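# Ball into high post cup, frame back on rests

## Task

Place the ball in the cup on top of the high post and set the frame back in its proper spot, sitting on its rests. Both must stay put on their own, with no robot holding or propping them. Then open the grippers and bring the arms away.

## Robot and tools

Setup: three identical i2rt Big YAM arms named arm1, arm2 and arm3. Each has six revolute joints, a two-finger gripper and a wrist camera. Two fixed room cameras, cam_high and cam_low, also watch the scene. With joints 1 and 6 at zero and the hand level and pointing forward, the wrist camera rides on top of the hand and looks toward the fingertips. The hand reaches roughly 1.0 m from the vertical axis of joint 1.

Frame: every pose uses one shared scene frame whose origin is on the floor, with +z up. The hand is the midpoint between the two fingertips. The hand's z axis runs along the fingers and its y axis is the opening and closing direction. Hand poses rely on each arm's actual foot pose, which is never printed.

Joints (all targets absolute, radians except the gripper; the value after ± is the tolerance for counting a motion as finished):
- joint1_rad -2.879 to 2.879 ±0.045: spins the arm about its foot, positive is counter-clockwise seen from above; at 0 the arm extends the way the foot faces.
- joint2_rad 0 to 3.141 ±0.14: shoulder; 0 has the upper arm lying back, about level; raising the value lifts it and then tips it forward.
- joint3_rad 0 to 3.019 ±0.09: elbow; 0 folds the forearm against the upper arm, larger opens it.
- joint4_rad -1.692 to 1.57 ±0.055: hand pitch, positive tilts the fingers up.
- joint5_rad -1.57 to 1.57 ±0.03: sideways hand swing, positive toward the arm's right.
- joint6_rad -2.094 to 2.094 ±0.035: hand roll, positive clockwise viewed from behind the hand.
- gripper_m 0 to 0.093 ±0.003: gap between fingertips in metres. Each finger pad pushes at most about 50 to 62 N, some less.
Joints move at different speeds, so the hand may sweep a wide curve between postures.

execute_actions: argument "actions" is a list holding either nothing or exactly one action. An action is an object whose keys are arm names; each arm maps to {"joints": {...}} containing any of the seven keys above as absolute targets (not offsets). Example: {"arm1": {"joints": {"gripper_m": 0.05}}, "arm2": {"joints": {"joint1_rad": 0.3}}}. All commanded motions begin at once and may end at different moments; one action runs at most 15 s. A joint or arm left out keeps chasing its previous target. Any unknown key or out-of-range number rejects the entire call and nothing moves. Optional "cameras": a list of camera names (arm1_cam_wrist, arm2_cam_wrist, arm3_cam_wrist, cam_high, cam_low) or "all"; omitted, null or ["all"] returns every camera, [] returns none. The result gives each arm's state plus one image per requested camera taken when the call ends, in the order the "pictures" line lists. An empty list only reports state and images.

wait: "seconds" from 0 to 10. Issues no command; the scene simply runs on, then the same report comes back.

zoom_image: "camera" plus "region" [x0, y0, x1, y1] in pixels of that camera's latest full image, origin at the top-left, at most 504 by 504 pixels. Only cameras present with full images in the most recent result can be zoomed.

read_manual: optional "section", only "licences"; returns licence notices and moves nothing.

finished_scene: "scene" is the number of the current scene. It closes the scene for good after the last command has been held, reports whether the goal was met, and gives the next task if any. The goal must already hold and keep holding.

Reading results: joint_status tells how each commanded motion of the last accepted action ended. "off_target" means it stopped short and may still be pushing. After "contact_stop" or "time_out" the joint abandons its target and holds where it is, except that a timed-out joint may keep a target (its old one, or one no farther than 0.375, 0.375, 0.113, 0.225, 0.075, 0.3 rad for joints 1 to 6 from its position) and keep pushing, moving on if the path frees up; on_its_own lists such joints. To relieve that push, command the joint its reported position. "joint command not followed", usually with a "cause:" line, means a safety check blocked that arm's joint targets (the gripper part still runs); blocked joints read "not_followed" and the arm may retry those targets with later actions until it gets acceptable ones. Calls without an action never print this line. on_its_own covers what this call did not command; "held at" there is the target being held, not the actual position. Very small target changes may not move a joint, and a joint carrying a load slowly sags. "MOTOR HOT" appears from 85 °C; at 100 °C an "OVER-TEMPERATURE FAULT" drops that arm until it cools, and its unfinished keys read "limit_stop_at_motor_heat" (resend targets afterwards). If a result reports a stop, later execute_actions, wait and finished_scene calls in the same reply are skipped. While you think, the arms hold the last command.

Cautions: the arms do not halt on contact and can shove hard; sustained pushing overheats motors. A hard squeeze between two arms fails the task and ends the run, and a hard collision may too; nothing in the state reports arm-to-arm contact, and the anti-collision check can react late and ignores fingers, gripper bodies and wrist cameras. Objects touching arms do not count as collisions. Arms do not wait for one another. Never knock items out of the work area or onto the floor. Avoid drops, slips, slams and hard hits. Loose objects may get an occasional brief nudge from outside.

Each tool is called after ">>>" as name(argument=value, ...) on one line, values as JSON.

## Session

I'll start by looking at the current state of the scene.

>>> execute_actions(actions=[])

Scene clock: 0.00 s.
Motor temperatures (°C, as the motors report them): arm1=[25 28 24 27 24 26] | arm2=[25 23 25 28 25 26] | arm3=[27 25 27 26 25 27]
arm1.joint_positions: joint1_rad=-0.467 joint2_rad=+0.496 joint3_rad=+1.456 joint4_rad=-1.138 joint5_rad=+0.123 joint6_rad=+0.114 gripper_m=+0.095
arm1.joint_status: not commanded
arm1.hand: x=+1.2929 y=+0.1061 z=+1.3963 quat_wxyz=(-0.172, +0.722, -0.269, -0.614) (m; scene frame)
arm2.joint_positions: joint1_rad=+0.474 joint2_rad=+0.550 joint3_rad=+1.378 joint4_rad=-1.407 joint5_rad=+0.033 joint6_rad=+0.069 gripper_m=+0.094
arm2.joint_status: not commanded
arm2.hand: x=-0.5619 y=+1.1341 z=+1.3166 quat_wxyz=(-0.454, -0.292, -0.832, +0.129) (m; scene frame)
arm3.joint_positions: joint1_rad=+0.214 joint2_rad=+0.532 joint3_rad=+1.430 joint4_rad=-1.249 joint5_rad=-0.062 joint6_rad=-0.122 gripper_m=+0.094
arm3.joint_status: not commanded
arm3.hand: x=-0.6662 y=-1.0679 z=+1.4079 quat_wxyz=(-0.477, +0.521, -0.631, -0.320) (m; scene frame)
pictures: arm1_cam_wrist, arm2_cam_wrist, arm3_cam_wrist, cam_high, cam_low
Images, in order (width x height): arm1_cam_wrist 504x504, arm2_cam_wrist 504x504, arm3_cam_wrist 504x504, cam_high 504x504, cam_low 504x504.

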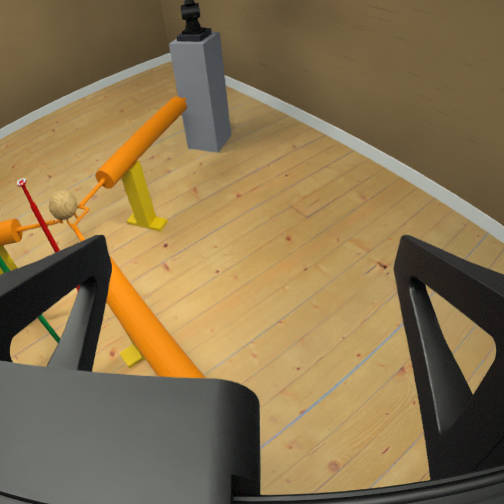

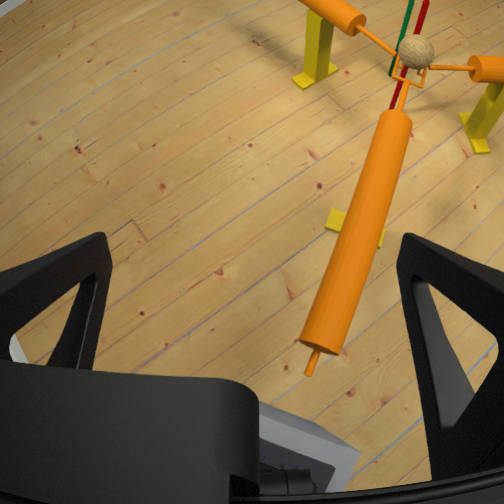

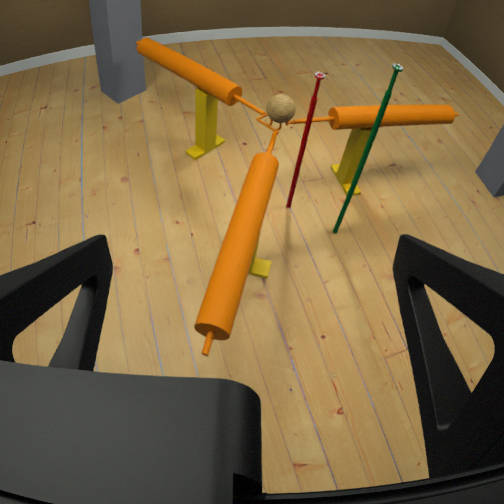

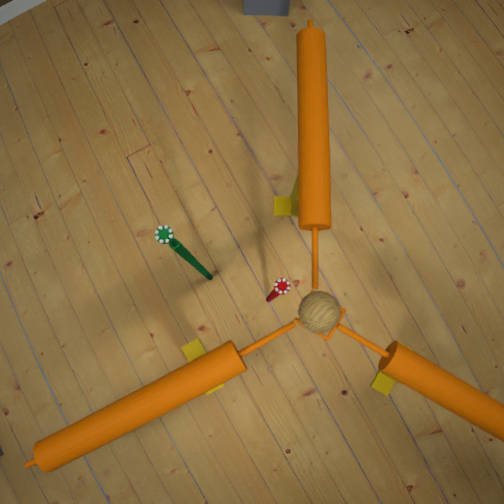

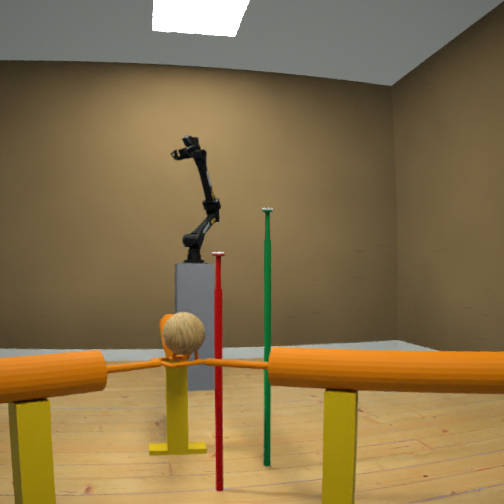

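>>> zoom_image(camera="cam_high", region=[130, 170, 430, 420])

>>> zoom_image(camera="cam_low", region=[100, 180, 350, 500])

Region (130, 170, 430, 420) of cam_high's 504x504 image, scaled by 1.680, with more detail than that image has.

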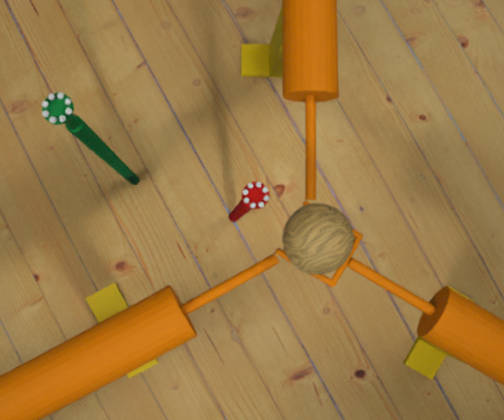

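Region (100, 180, 350, 500) of cam_low's 504x504 image, scaled by 1.575, with more detail than that image has; it fills the left 394 columns of this view, and the rest is white.

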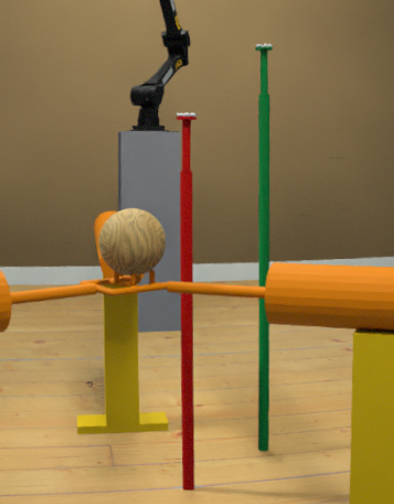

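>>> execute_actions(actions=[{"arm1": {"joints": {"joint1_rad": -0.146, "joint2_rad": 2.443, "joint3_rad": 1.935, "joint4_rad": -1.063, "joint5_rad": 0.0, "joint6_rad": -0.146, "gripper_m": 0.093}}, "arm2": {"joints": {"joint1_rad": -0.51, "joint2_rad": 1.767, "joint3_rad": 0.341, "joint4_rad": 0.291, "joint5_rad": -0.183, "joint6_rad": -0.373, "gripper_m": 0.093}}, "arm3": {"joints": {"joint1_rad": 0.415, "joint2_rad": 2.075, "joint3_rad": 1.199, "joint4_rad": -0.695, "joint5_rad": 0.0, "joint6_rad": 0.415, "gripper_m": 0.093}}}])

Scene clock: 94.23 s.
Motor temperatures (°C, as the motors report them): arm1=[25 28 27 28 24 26] | arm2=[25 23 28 28 25 26] | arm3=[27 25 30 26 25 28]
arm1.joint_positions: joint1_rad=-0.151 joint2_rad=+2.444 joint3_rad=+1.917 joint4_rad=-1.058 joint5_rad=+0.002 joint6_rad=-0.133 gripper_m=+0.093
arm1.joint_status: all done
arm1.hand: x=+0.7818 y=+0.1288 z=+0.6326 quat_wxyz=(+0.000, +1.000, -0.028, +0.014) (m; scene frame)
arm2.joint_positions: joint1_rad=-0.502 joint2_rad=+1.766 joint3_rad=+0.343 joint4_rad=+0.271 joint5_rad=-0.181 joint6_rad=-0.363 gripper_m=+0.093
arm2.joint_status: all done
arm2.hand: x=-0.6905 y=+0.9410 z=+0.6698 quat_wxyz=(-0.187, -0.534, -0.817, +0.113) (m; scene frame)
arm3.joint_positions: joint1_rad=+0.408 joint2_rad=+2.081 joint3_rad=+1.192 joint4_rad=-0.703 joint5_rad=-0.002 joint6_rad=+0.405 gripper_m=+0.093
arm3.joint_status: all done
arm3.hand: x=-0.6433 y=-0.7605 z=+0.6986 quat_wxyz=(+0.006, +0.480, -0.877, +0.007) (m; scene frame)
pictures: arm1_cam_wrist, arm2_cam_wrist, arm3_cam_wrist, cam_high, cam_low
Images, in order (width x height): arm1_cam_wrist 504x504, arm2_cam_wrist 504x504, arm3_cam_wrist 504x504, cam_high 504x504, cam_low 504x504.

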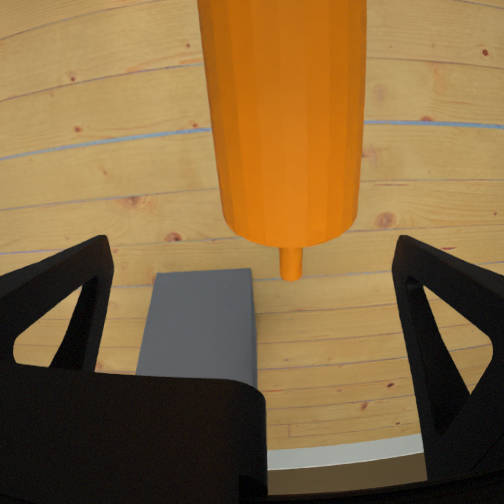

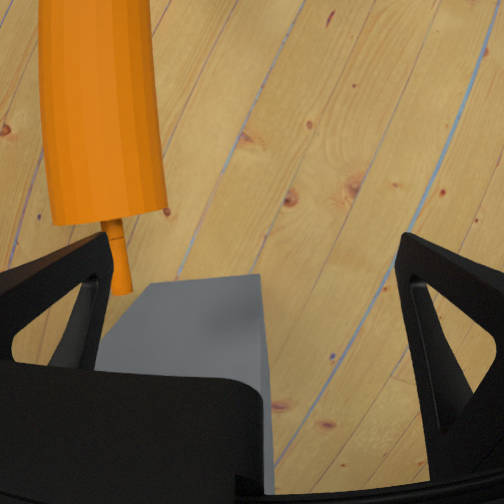

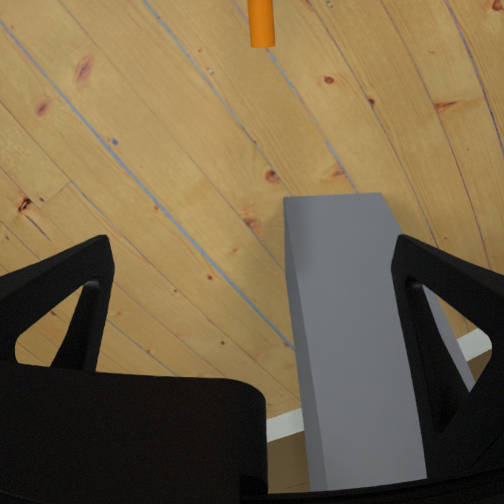

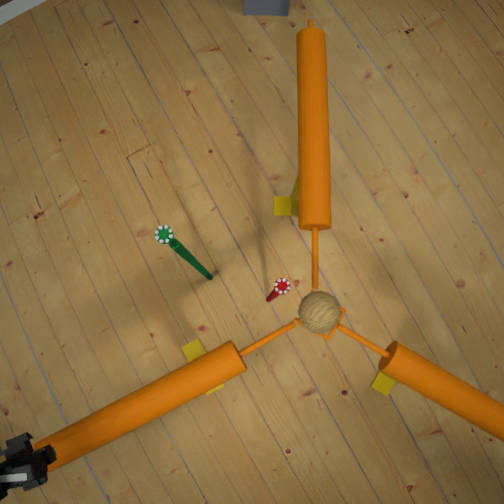

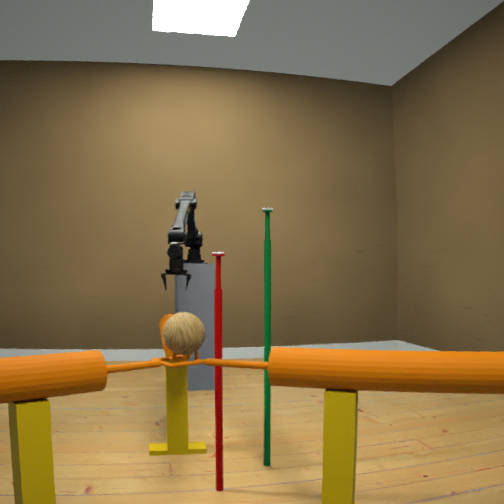

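>>> execute_actions(actions=[{"arm1": {"joints": {"joint1_rad": -0.21, "joint2_rad": 2.383, "joint3_rad": 1.566, "joint4_rad": -0.754, "joint5_rad": 0.0, "joint6_rad": -0.21}}, "arm2": {"joints": {"joint1_rad": -0.13, "joint2_rad": 2.361, "joint3_rad": 0.304, "joint4_rad": 0.854, "joint5_rad": -0.044, "joint6_rad": -0.114}}, "arm3": {"joints": {"joint1_rad": 0.363, "joint2_rad": 2.481, "joint3_rad": 1.524, "joint4_rad": -0.614, "joint5_rad": 0.0, "joint6_rad": 0.363}}}], cameras=["arm1_cam_wrist", "arm2_cam_wrist", "arm3_cam_wrist"])

Scene clock: 132.37 s.
Motor temperatures (°C, as the motors report them): arm1=[25 30 27 28 24 26] | arm2=[25 24 26 28 25 26] | arm3=[27 26 29 26 25 28]
arm1.joint_positions: joint1_rad=-0.216 joint2_rad=+2.381 joint3_rad=+1.561 joint4_rad=-0.762 joint5_rad=+0.001 joint6_rad=-0.197 gripper_m=+0.093
arm1.joint_status: all done
arm1.hand: x=+0.8710 y=+0.1515 z=+0.5677 quat_wxyz=(+0.000, +1.000, -0.028, +0.013) (m; scene frame)
arm2.joint_positions: joint1_rad=-0.135 joint2_rad=+2.357 joint3_rad=+0.311 joint4_rad=+0.834 joint5_rad=-0.047 joint6_rad=-0.124 gripper_m=+0.093
arm2.joint_status: all done
arm2.hand: x=-0.6257 y=+1.0301 z=+0.5623 quat_wxyz=(-0.151, -0.497, -0.850, +0.085) (m; scene frame)
arm3.joint_positions: joint1_rad=+0.366 joint2_rad=+2.490 joint3_rad=+1.498 joint4_rad=-0.616 joint5_rad=-0.002 joint6_rad=+0.373 gripper_m=+0.093
arm3.joint_status: all done
arm3.hand: x=-0.6099 y=-0.7029 z=+0.5542 quat_wxyz=(+0.011, +0.476, -0.879, +0.012) (m; scene frame)
pictures: arm1_cam_wrist, arm2_cam_wrist, arm3_cam_wrist
Images, in order (width x height): arm1_cam_wrist 504x504, arm2_cam_wrist 504x504, arm3_cam_wrist 504x504.

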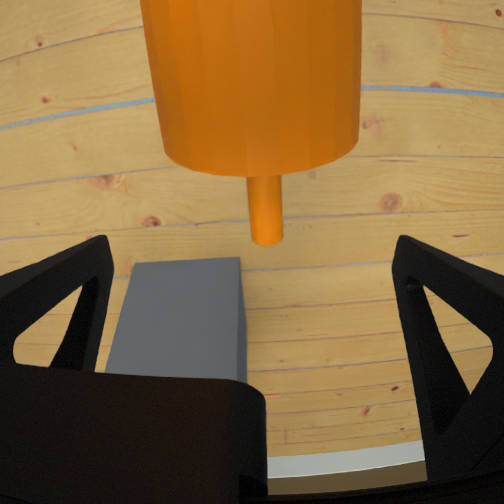

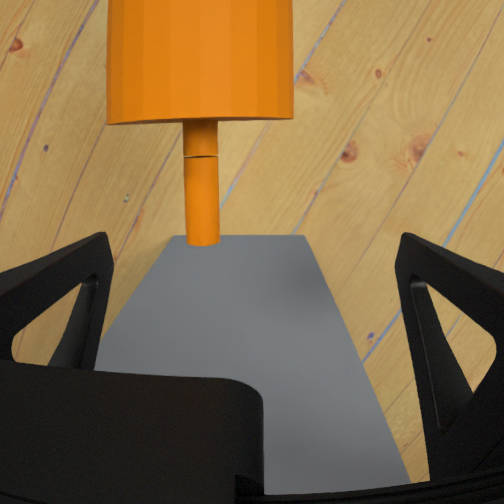

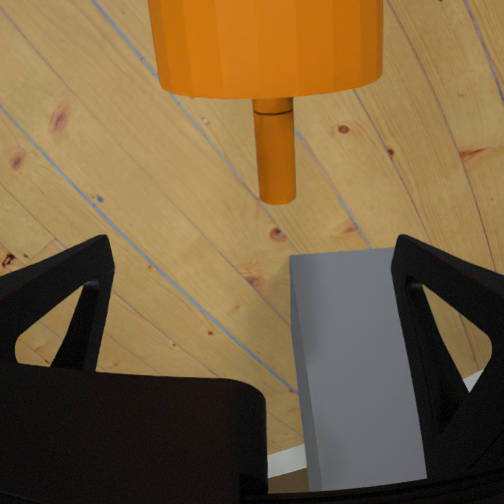

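>>> execute_actions(actions=[{"arm1": {"joints": {"joint1_rad": -0.234, "joint2_rad": 2.538, "joint3_rad": 1.522, "joint4_rad": -0.555, "joint5_rad": 0.0, "joint6_rad": -0.234}}, "arm2": {"joints": {"joint1_rad": 0.02, "joint2_rad": 2.632, "joint3_rad": 0.528, "joint4_rad": 0.904, "joint5_rad": 0.0, "joint6_rad": 0.01}}, "arm3": {"joints": {"joint1_rad": 0.345, "joint2_rad": 2.662, "joint3_rad": 1.609, "joint4_rad": -0.518, "joint5_rad": 0.0, "joint6_rad": 0.345}}}], cameras=["arm1_cam_wrist", "arm2_cam_wrist", "arm3_cam_wrist", "cam_low"])

Scene clock: 152.50 s.
Motor temperatures (°C, as the motors report them): arm1=[25 30 27 28 24 26] | arm2=[25 24 26 28 25 26] | arm3=[27 27 30 26 25 28]
arm1.joint_positions: joint1_rad=-0.229 joint2_rad=+2.549 joint3_rad=+1.512 joint4_rad=-0.564 joint5_rad=+0.001 joint6_rad=-0.221 gripper_m=+0.093
arm1.joint_status: all done
arm1.hand: x=+0.9132 y=+0.1485 z=+0.4618 quat_wxyz=(+0.003, +1.000, -0.023, +0.022) (m; scene frame)
arm2.joint_positions: joint1_rad=+0.021 joint2_rad=+2.635 joint3_rad=+0.524 joint4_rad=+0.888 joint5_rad=-0.002 joint6_rad=+0.000 gripper_m=+0.093
arm2.joint_status: all done
arm2.hand: x=-0.5860 y=+1.0250 z=+0.4779 quat_wxyz=(-0.147, -0.488, -0.857, +0.079) (m; scene frame)
arm3.joint_positions: joint1_rad=+0.356 joint2_rad=+2.671 joint3_rad=+1.603 joint4_rad=-0.522 joint5_rad=-0.002 joint6_rad=+0.355 gripper_m=+0.093
arm3.joint_status: all done
arm3.hand: x=-0.6029 y=-0.6986 z=+0.4745 quat_wxyz=(+0.006, +0.480, -0.877, +0.006) (m; scene frame)
pictures: arm1_cam_wrist, arm2_cam_wrist, arm3_cam_wrist, cam_low
Images, in order (width x height): arm1_cam_wrist 504x504, arm2_cam_wrist 504x504, arm3_cam_wrist 504x504, cam_low 504x504.

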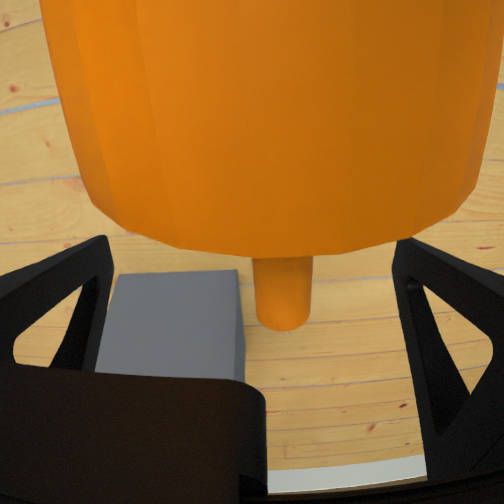

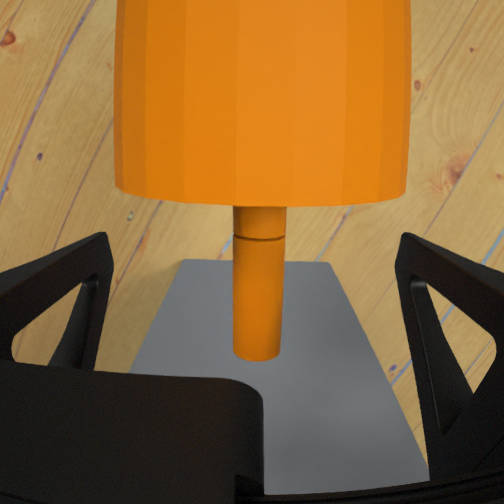

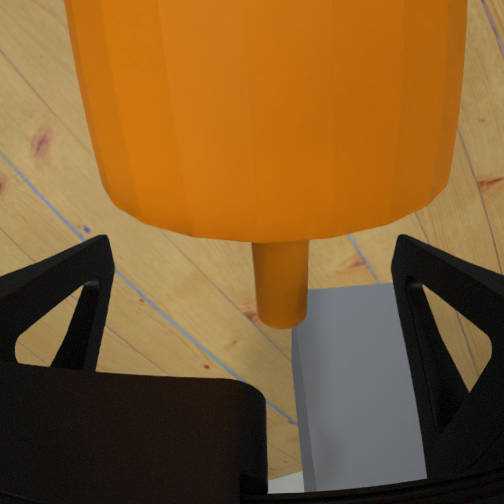

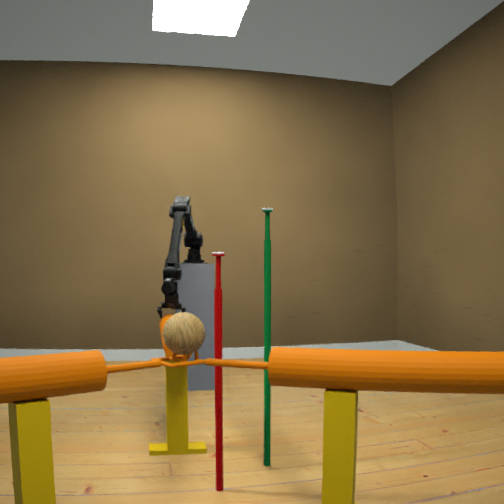

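>>> execute_actions(actions=[{"arm1": {"joints": {"joint1_rad": -0.258, "joint2_rad": 2.591, "joint3_rad": 1.508, "joint4_rad": -0.488, "joint5_rad": 0.0, "joint6_rad": -0.258}}, "arm2": {"joints": {"joint1_rad": 0.02, "joint2_rad": 2.797, "joint3_rad": 0.613, "joint4_rad": 0.984, "joint5_rad": 0.0, "joint6_rad": 0.01}}, "arm3": {"joints": {"joint1_rad": 0.343, "joint2_rad": 2.741, "joint3_rad": 1.604, "joint4_rad": -0.434, "joint5_rad": 0.0, "joint6_rad": 0.343}}}], cameras=["arm1_cam_wrist", "arm2_cam_wrist", "arm3_cam_wrist"])

Scene clock: 171.83 s.
Motor temperatures (°C, as the motors report them): arm1=[25 30 26 28 24 26] | arm2=[25 24 26 28 25 26] | arm3=[27 27 29 26 25 28]
arm1.joint_positions: joint1_rad=-0.257 joint2_rad=+2.564 joint3_rad=+1.512 joint4_rad=-0.495 joint5_rad=-0.001 joint6_rad=-0.245 gripper_m=+0.093
arm1.joint_status: all done
arm1.hand: x=+0.9076 y=+0.1659 z=+0.4533 quat_wxyz=(-0.003, +1.000, -0.024, -0.004) (m; scene frame)
arm2.joint_positions: joint1_rad=+0.021 joint2_rad=+2.725 joint3_rad=+0.579 joint4_rad=+1.005 joint5_rad=+0.007 joint6_rad=+0.002 gripper_m=+0.093
arm2.joint_status: all done
arm2.hand: x=-0.5788 y=+1.0100 z=+0.4594 quat_wxyz=(-0.180, -0.486, -0.849, +0.103) (m; scene frame)
arm3.joint_positions: joint1_rad=+0.355 joint2_rad=+2.724 joint3_rad=+1.603 joint4_rad=-0.443 joint5_rad=+0.000 joint6_rad=+0.352 gripper_m=+0.093
arm3.joint_status: all done
arm3.hand: x=-0.6037 y=-0.7050 z=+0.4453 quat_wxyz=(-0.003, +0.481, -0.877, -0.003) (m; scene frame)
pictures: arm1_cam_wrist, arm2_cam_wrist, arm3_cam_wrist
Images, in order (width x height): arm1_cam_wrist 504x504, arm2_cam_wrist 504x504, arm3_cam_wrist 504x504.

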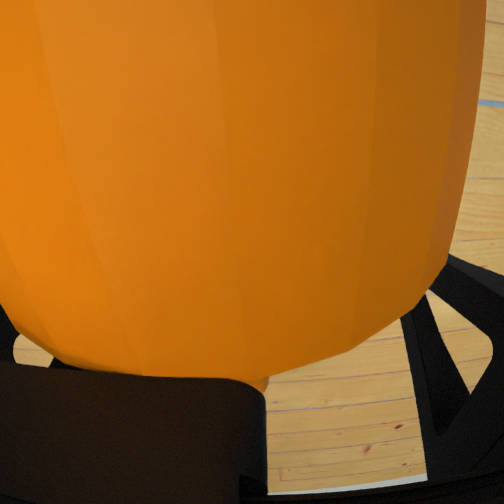

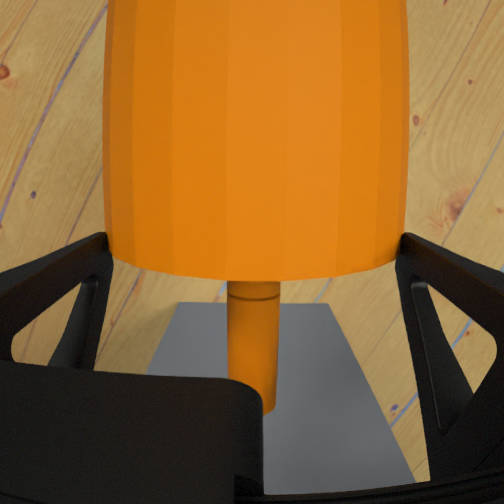

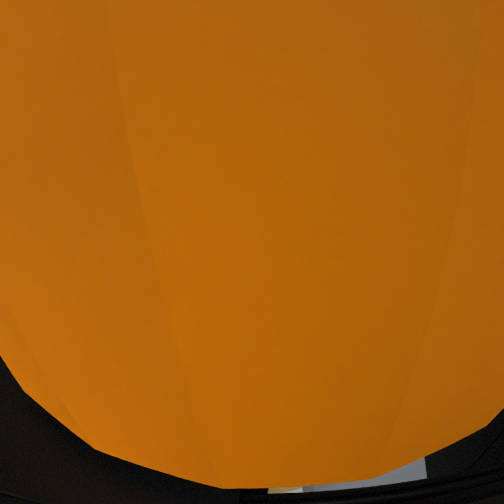

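>>> execute_actions(actions=[{"arm1": {"joints": {"joint1_rad": -0.234, "joint2_rad": 2.5, "joint3_rad": 1.522, "joint4_rad": -0.555, "joint5_rad": 0.0, "joint6_rad": -0.234}}, "arm2": {"joints": {"joint1_rad": 0.02, "joint2_rad": 2.6, "joint3_rad": 0.5, "joint4_rad": 0.904, "joint5_rad": 0.0, "joint6_rad": 0.01}}, "arm3": {"joints": {"joint1_rad": 0.345, "joint2_rad": 2.63, "joint3_rad": 1.609, "joint4_rad": -0.518, "joint5_rad": 0.0, "joint6_rad": 0.345}}}])

Scene clock: 177.07 s.
Motor temperatures (°C, as the motors report them): arm1=[25 30 26 28 24 26] | arm2=[25 24 26 28 25 26] | arm3=[27 27 29 26 25 28]
arm1.joint_positions: joint1_rad=-0.237 joint2_rad=+2.499 joint3_rad=+1.512 joint4_rad=-0.548 joint5_rad=-0.001 joint6_rad=-0.245 gripper_m=+0.093
arm1.joint_status: all done
arm1.hand: x=+0.8904 y=+0.1590 z=+0.4892 quat_wxyz=(-0.004, +1.000, -0.015, -0.011) (m; scene frame)
arm2.joint_positions: joint1_rad=+0.021 joint2_rad=+2.613 joint3_rad=+0.521 joint4_rad=+0.919 joint5_rad=+0.003 joint6_rad=+0.003 gripper_m=+0.093
arm2.joint_status: all done
arm2.hand: x=-0.5789 y=+1.0113 z=+0.4868 quat_wxyz=(-0.168, -0.488, -0.852, +0.093) (m; scene frame)
arm3.joint_positions: joint1_rad=+0.355 joint2_rad=+2.615 joint3_rad=+1.603 joint4_rad=-0.510 joint5_rad=+0.000 joint6_rad=+0.352 gripper_m=+0.093
arm3.joint_status: all done
arm3.hand: x=-0.5963 y=-0.6709 z=+0.5064 quat_wxyz=(-0.017, +0.481, -0.877, -0.020) (m; scene frame)
pictures: arm1_cam_wrist, arm2_cam_wrist, arm3_cam_wrist, cam_high, cam_low
Images, in order (width x height): arm1_cam_wrist 504x504, arm2_cam_wrist 504x504, arm3_cam_wrist 504x504, cam_high 504x504, cam_low 504x504.

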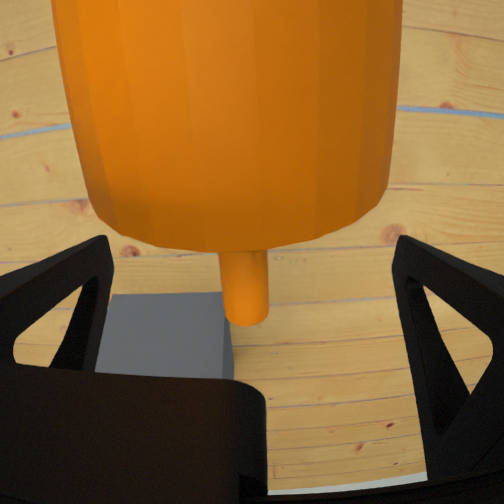

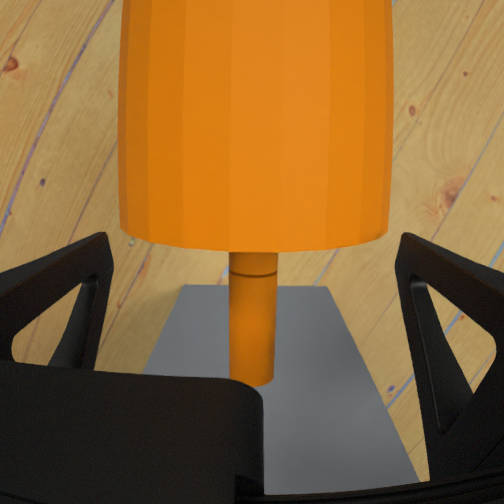

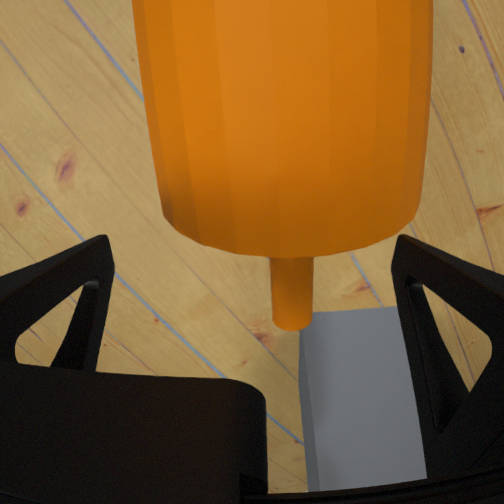

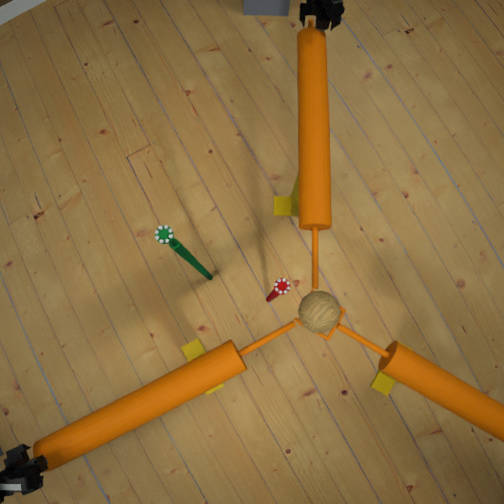

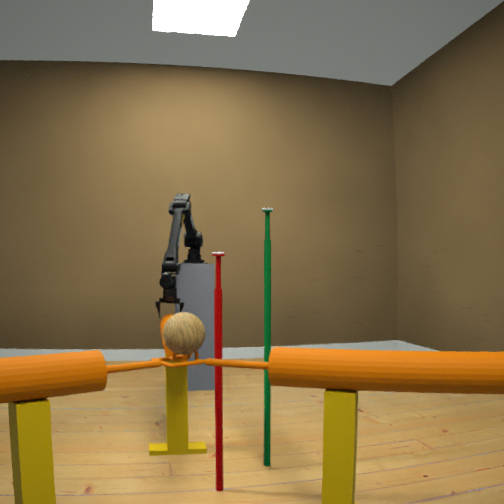

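>>> execute_actions(actions=[{"arm1": {"joints": {"joint1_rad": -0.254, "joint2_rad": 2.431, "joint3_rad": 1.362, "joint4_rad": -0.502, "joint5_rad": 0.0, "joint6_rad": -0.254}}, "arm2": {"joints": {"joint1_rad": 0.02, "joint2_rad": 2.526, "joint3_rad": 0.491, "joint4_rad": 0.635, "joint5_rad": 0.0, "joint6_rad": 0.01}}, "arm3": {"joints": {"joint1_rad": 0.353, "joint2_rad": 2.574, "joint3_rad": 1.43, "joint4_rad": -0.427, "joint5_rad": 0.0, "joint6_rad": 0.353}}}], cameras=["arm1_cam_wrist", "arm2_cam_wrist", "arm3_cam_wrist"])

Scene clock: 199.50 s.
Motor temperatures (°C, as the motors report them): arm1=[25 30 26 28 24 26] | arm2=[25 24 26 28 25 26] | arm3=[27 27 29 26 25 28]
arm1.joint_positions: joint1_rad=-0.249 joint2_rad=+2.431 joint3_rad=+1.363 joint4_rad=-0.511 joint5_rad=-0.001 joint6_rad=-0.245 gripper_m=+0.093
arm1.joint_status: all done
arm1.hand: x=+0.9402 y=+0.1516 z=+0.4967 quat_wxyz=(+0.001, +1.000, -0.021, +0.011) (m; scene frame)
arm2.joint_positions: joint1_rad=+0.021 joint2_rad=+2.527 joint3_rad=+0.512 joint4_rad=+0.649 joint5_rad=+0.003 joint6_rad=+0.003 gripper_m=+0.093
arm2.joint_status: all done
arm2.hand: x=-0.5954 y=+1.0392 z=+0.4898 quat_wxyz=(-0.084, -0.494, -0.864, +0.046) (m; scene frame)
arm3.joint_positions: joint1_rad=+0.355 joint2_rad=+2.573 joint3_rad=+1.426 joint4_rad=-0.437 joint5_rad=+0.000 joint6_rad=+0.352 gripper_m=+0.093
arm3.joint_status: all done
arm3.hand: x=-0.6105 y=-0.7359 z=+0.4966 quat_wxyz=(+0.003, +0.481, -0.877, +0.004) (m; scene frame)
pictures: arm1_cam_wrist, arm2_cam_wrist, arm3_cam_wrist
Images, in order (width x height): arm1_cam_wrist 504x504, arm2_cam_wrist 504x504, arm3_cam_wrist 504x504.

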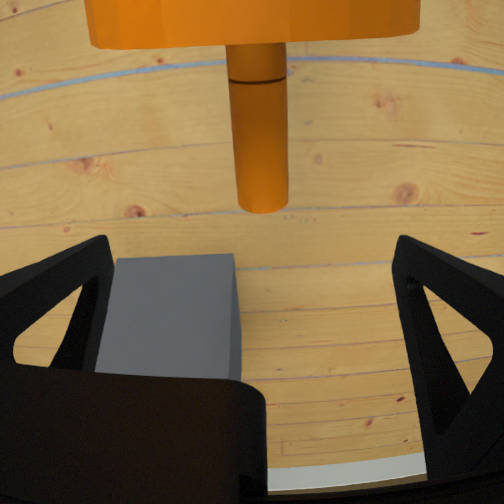

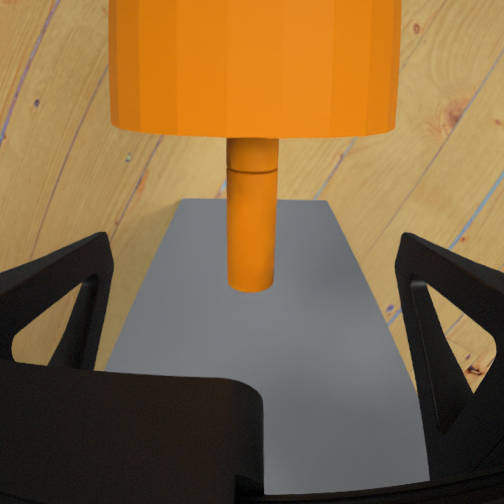

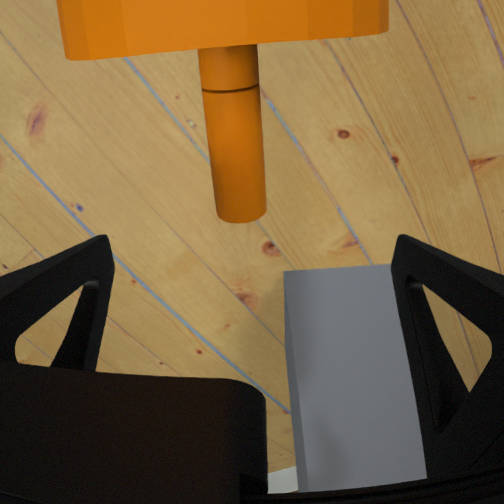

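>>> execute_actions(actions=[{"arm1": {"joints": {"joint1_rad": -0.256, "joint2_rad": 2.582, "joint3_rad": 1.437, "joint4_rad": -0.426}}, "arm2": {"joints": {"joint1_rad": 0.02, "joint2_rad": 2.771, "joint3_rad": 0.586, "joint4_rad": 0.785}}, "arm3": {"joints": {"joint1_rad": 0.357, "joint2_rad": 2.731, "joint3_rad": 1.534, "joint4_rad": -0.374}}}], cameras=["arm1_cam_wrist", "arm2_cam_wrist", "arm3_cam_wrist"])

Scene clock: 210.47 s.
Motor temperatures (°C, as the motors report them): arm1=[25 30 26 28 24 26] | arm2=[25 24 26 28 25 26] | arm3=[27 27 29 26 25 28]
arm1.joint_positions: joint1_rad=-0.249 joint2_rad=+2.586 joint3_rad=+1.430 joint4_rad=-0.430 joint5_rad=-0.001 joint6_rad=-0.245 gripper_m=+0.093
arm1.joint_status: all done
arm1.hand: x=+0.9465 y=+0.1500 z=+0.4285 quat_wxyz=(+0.002, +1.000, -0.021, +0.014) (m; scene frame)
arm2.joint_positions: joint1_rad=+0.021 joint2_rad=+2.782 joint3_rad=+0.590 joint4_rad=+0.768 joint5_rad=+0.003 joint6_rad=+0.003 gripper_m=+0.093
arm2.joint_status: all done
arm2.hand: x=-0.6171 y=+1.0763 z=+0.4289 quat_wxyz=(-0.059, -0.495, -0.866, +0.032) (m; scene frame)
arm3.joint_positions: joint1_rad=+0.355 joint2_rad=+2.737 joint3_rad=+1.529 joint4_rad=-0.378 joint5_rad=+0.000 joint6_rad=+0.352 gripper_m=+0.093
arm3.joint_status: all done
arm3.hand: x=-0.6110 y=-0.7384 z=+0.4275 quat_wxyz=(+0.004, +0.481, -0.877, +0.005) (m; scene frame)
pictures: arm1_cam_wrist, arm2_cam_wrist, arm3_cam_wrist
Images, in order (width x height): arm1_cam_wrist 504x504, arm2_cam_wrist 504x504, arm3_cam_wrist 504x504.

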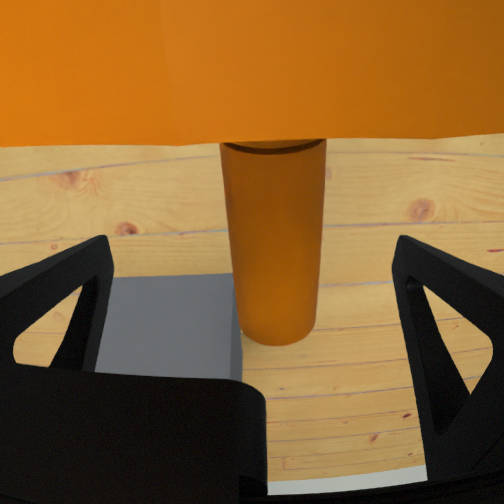

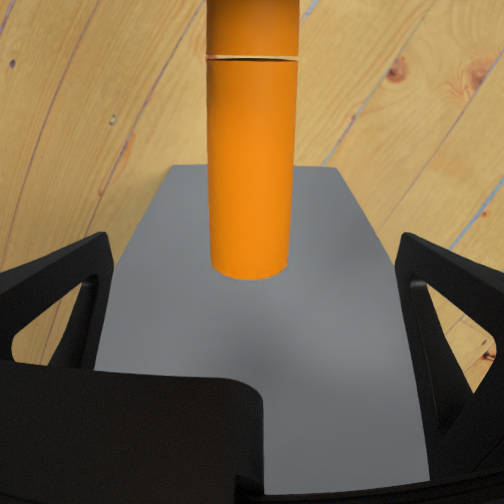

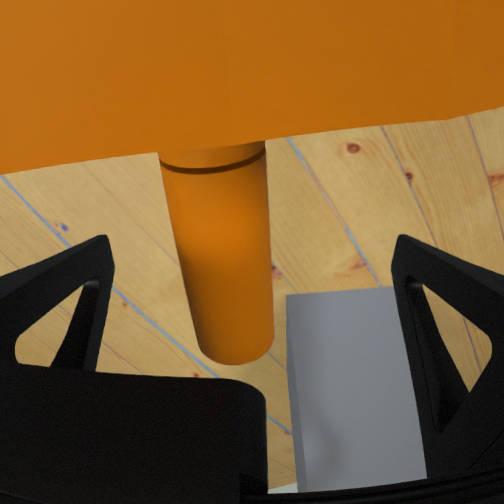

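>>> execute_actions(actions=[{"arm1": {"joints": {"joint2_rad": 2.618, "joint3_rad": 1.459, "joint4_rad": -0.412}}, "arm2": {"joints": {"joint2_rad": 2.762, "joint3_rad": 0.666, "joint4_rad": 0.696}}, "arm3": {"joints": {"joint1_rad": 0.374, "joint2_rad": 2.768, "joint3_rad": 1.563, "joint4_rad": -0.366}}}], cameras=["arm1_cam_wrist", "arm2_cam_wrist", "arm3_cam_wrist"])

Scene clock: 216.60 s.
Motor temperatures (°C, as the motors report them): arm1=[25 30 26 28 24 26] | arm2=[25 24 26 28 25 26] | arm3=[27 27 29 26 25 28]
arm1.joint_positions: joint1_rad=-0.249 joint2_rad=+2.596 joint3_rad=+1.436 joint4_rad=-0.420 joint5_rad=-0.001 joint6_rad=-0.245 gripper_m=+0.093
arm1.joint_status: all done
arm1.hand: x=+0.9453 y=+0.1504 z=+0.4242 quat_wxyz=(+0.001, +1.000, -0.021, +0.011) (m; scene frame)
arm2.joint_positions: joint1_rad=+0.021 joint2_rad=+2.774 joint3_rad=+0.664 joint4_rad=+0.710 joint5_rad=+0.003 joint6_rad=+0.003 gripper_m=+0.093
arm2.joint_status: all done
arm2.hand: x=-0.6008 y=+1.0491 z=+0.4155 quat_wxyz=(-0.070, -0.495, -0.865, +0.038) (m; scene frame)
arm3.joint_positions: joint1_rad=+0.363 joint2_rad=+2.747 joint3_rad=+1.542 joint4_rad=-0.376 joint5_rad=+0.000 joint6_rad=+0.352 gripper_m=+0.093
arm3.joint_status: all done
arm3.hand: x=-0.6141 y=-0.7343 z=+0.4243 quat_wxyz=(+0.002, +0.484, -0.875, +0.003) (m; scene frame)
pictures: arm1_cam_wrist, arm2_cam_wrist, arm3_cam_wrist
Images, in order (width x height): arm1_cam_wrist 504x504, arm2_cam_wrist 504x504, arm3_cam_wrist 504x504.

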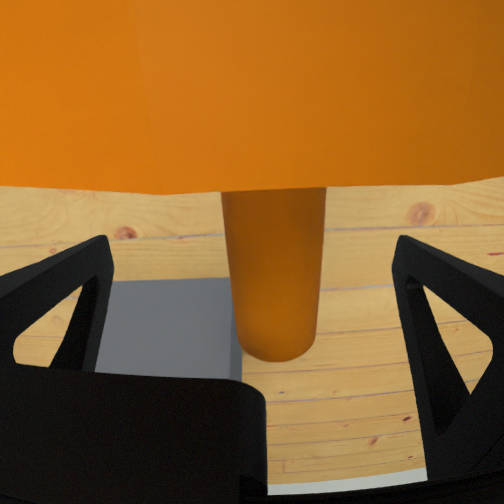

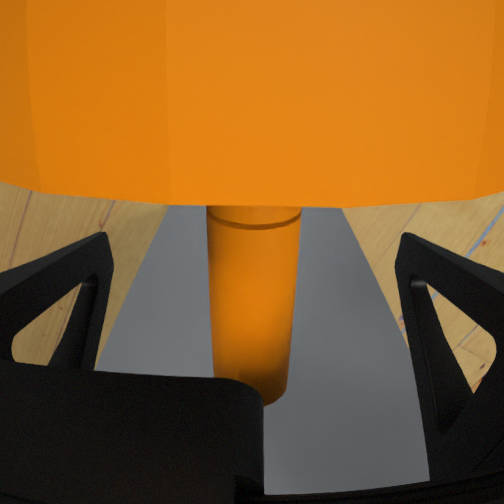

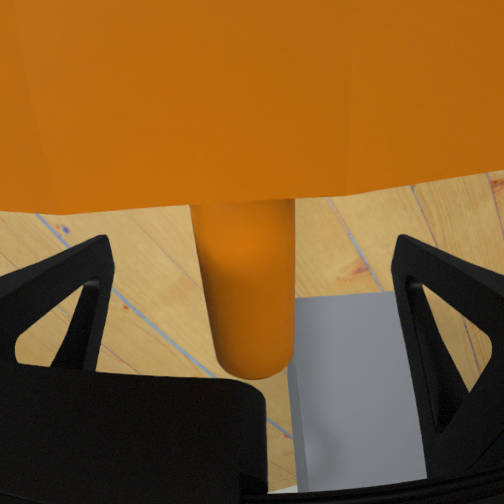

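>>> execute_actions(actions=[{"arm1": {"joints": {"gripper_m": 0.0}}, "arm2": {"joints": {"gripper_m": 0.0}}, "arm3": {"joints": {"gripper_m": 0.0}}}])

Scene clock: 219.50 s.
Motor temperatures (°C, as the motors report them): arm1=[25 30 26 28 24 26] | arm2=[25 24 26 28 25 26] | arm3=[27 27 29 26 25 28]
arm1.joint_positions: joint1_rad=-0.253 joint2_rad=+2.596 joint3_rad=+1.436 joint4_rad=-0.417 joint5_rad=+0.001 joint6_rad=-0.249 gripper_m=+0.017
arm1.joint_status: gripper_m off_target (ended at +0.017, target +0.000)
arm1.hand: x=+0.9455 y=+0.1529 z=+0.4240 quat_wxyz=(+0.000, +1.000, -0.021, +0.011) (m; scene frame)
arm2.joint_positions: joint1_rad=+0.021 joint2_rad=+2.773 joint3_rad=+0.665 joint4_rad=+0.710 joint5_rad=-0.001 joint6_rad=+0.011 gripper_m=+0.017
arm2.joint_status: gripper_m off_target (ended at +0.017, target +0.000)
arm2.hand: x=-0.6000 y=+1.0490 z=+0.4155 quat_wxyz=(-0.071, -0.498, -0.863, +0.036) (m; scene frame)
arm3.joint_positions: joint1_rad=+0.365 joint2_rad=+2.747 joint3_rad=+1.542 joint4_rad=-0.375 joint5_rad=-0.001 joint6_rad=+0.352 gripper_m=+0.017
arm3.joint_status: gripper_m off_target (ended at +0.017, target +0.000)
arm3.hand: x=-0.6154 y=-0.7340 z=+0.4241 quat_wxyz=(+0.002, +0.485, -0.874, +0.002) (m; scene frame)
pictures: arm1_cam_wrist, arm2_cam_wrist, arm3_cam_wrist, cam_high, cam_low
Images, in order (width x height): arm1_cam_wrist 504x504, arm2_cam_wrist 504x504, arm3_cam_wrist 504x504, cam_high 504x504, cam_low 504x504.

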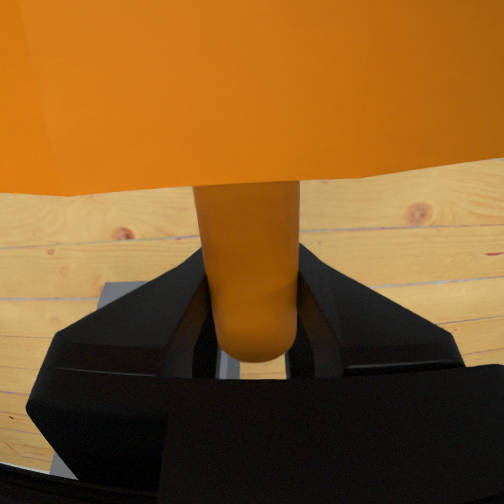

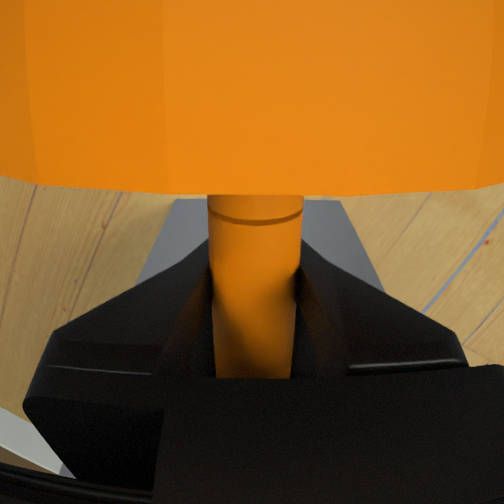

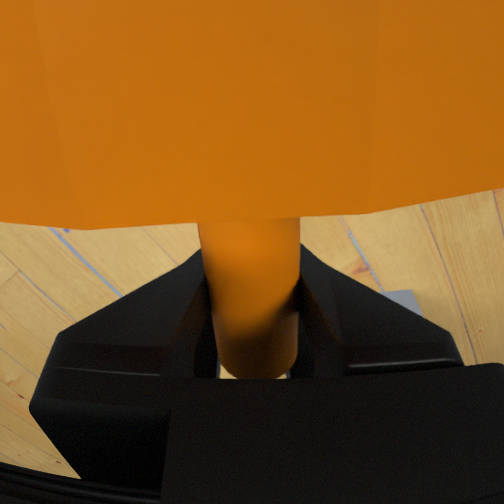

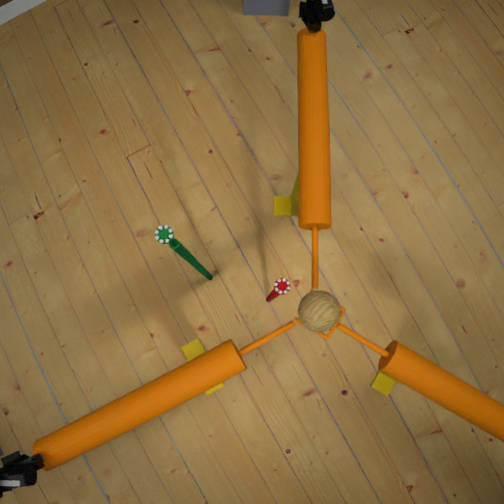

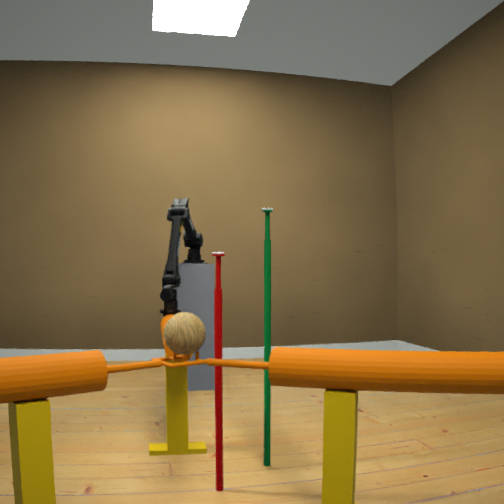

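>>> execute_actions(actions=[{"arm1": {"joints": {"joint2_rad": 2.252, "joint3_rad": 1.3065, "joint4_rad": -0.625}}, "arm2": {"joints": {"joint2_rad": 2.196, "joint3_rad": 0.385, "joint4_rad": 0.411}}, "arm3": {"joints": {"joint2_rad": 2.385, "joint3_rad": 1.341, "joint4_rad": -0.527}}}], cameras=["cam_high", "cam_low"])

Scene clock: 246.80 s.
Motor temperatures (°C, as the motors report them): arm1=[25 30 26 28 24 26] | arm2=[25 24 26 28 25 26] | arm3=[27 27 29 26 25 28]
arm1.joint_positions: joint1_rad=-0.255 joint2_rad=+2.264 joint3_rad=+1.303 joint4_rad=-0.619 joint5_rad=-0.003 joint6_rad=-0.254 gripper_m=+0.017
arm1.joint_status: all done
arm1.hand: x=+0.9425 y=+0.1533 z=+0.5707 quat_wxyz=(+0.003, +1.000, -0.019, +0.011) (m; scene frame)
arm2.joint_positions: joint1_rad=+0.021 joint2_rad=+2.231 joint3_rad=+0.390 joint4_rad=+0.416 joint5_rad=+0.002 joint6_rad=+0.013 gripper_m=+0.017
arm2.joint_status: all done
arm2.hand: x=-0.6026 y=+1.0505 z=+0.5589 quat_wxyz=(-0.059, -0.500, -0.864, +0.031) (m; scene frame)
arm3.joint_positions: joint1_rad=+0.375 joint2_rad=+2.401 joint3_rad=+1.340 joint4_rad=-0.521 joint5_rad=+0.001 joint6_rad=+0.350 gripper_m=+0.017
arm3.joint_status: all done
arm3.hand: x=-0.6207 y=-0.7346 z=+0.5702 quat_wxyz=(+0.002, +0.490, -0.872, +0.004) (m; scene frame)
pictures: cam_high, cam_low
Images, in order (width x height): cam_high 504x504, cam_low 504x504.

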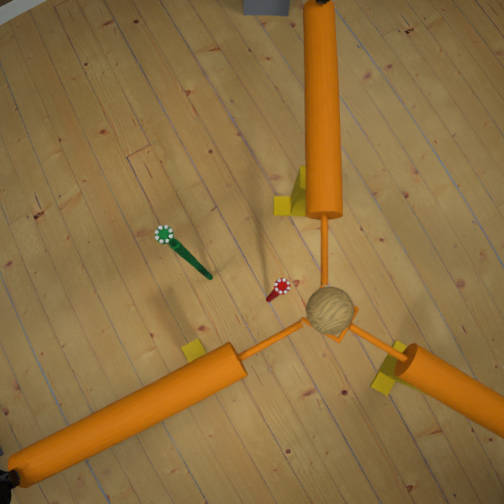

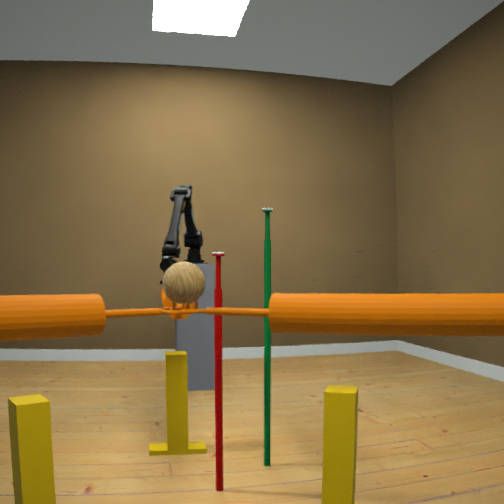

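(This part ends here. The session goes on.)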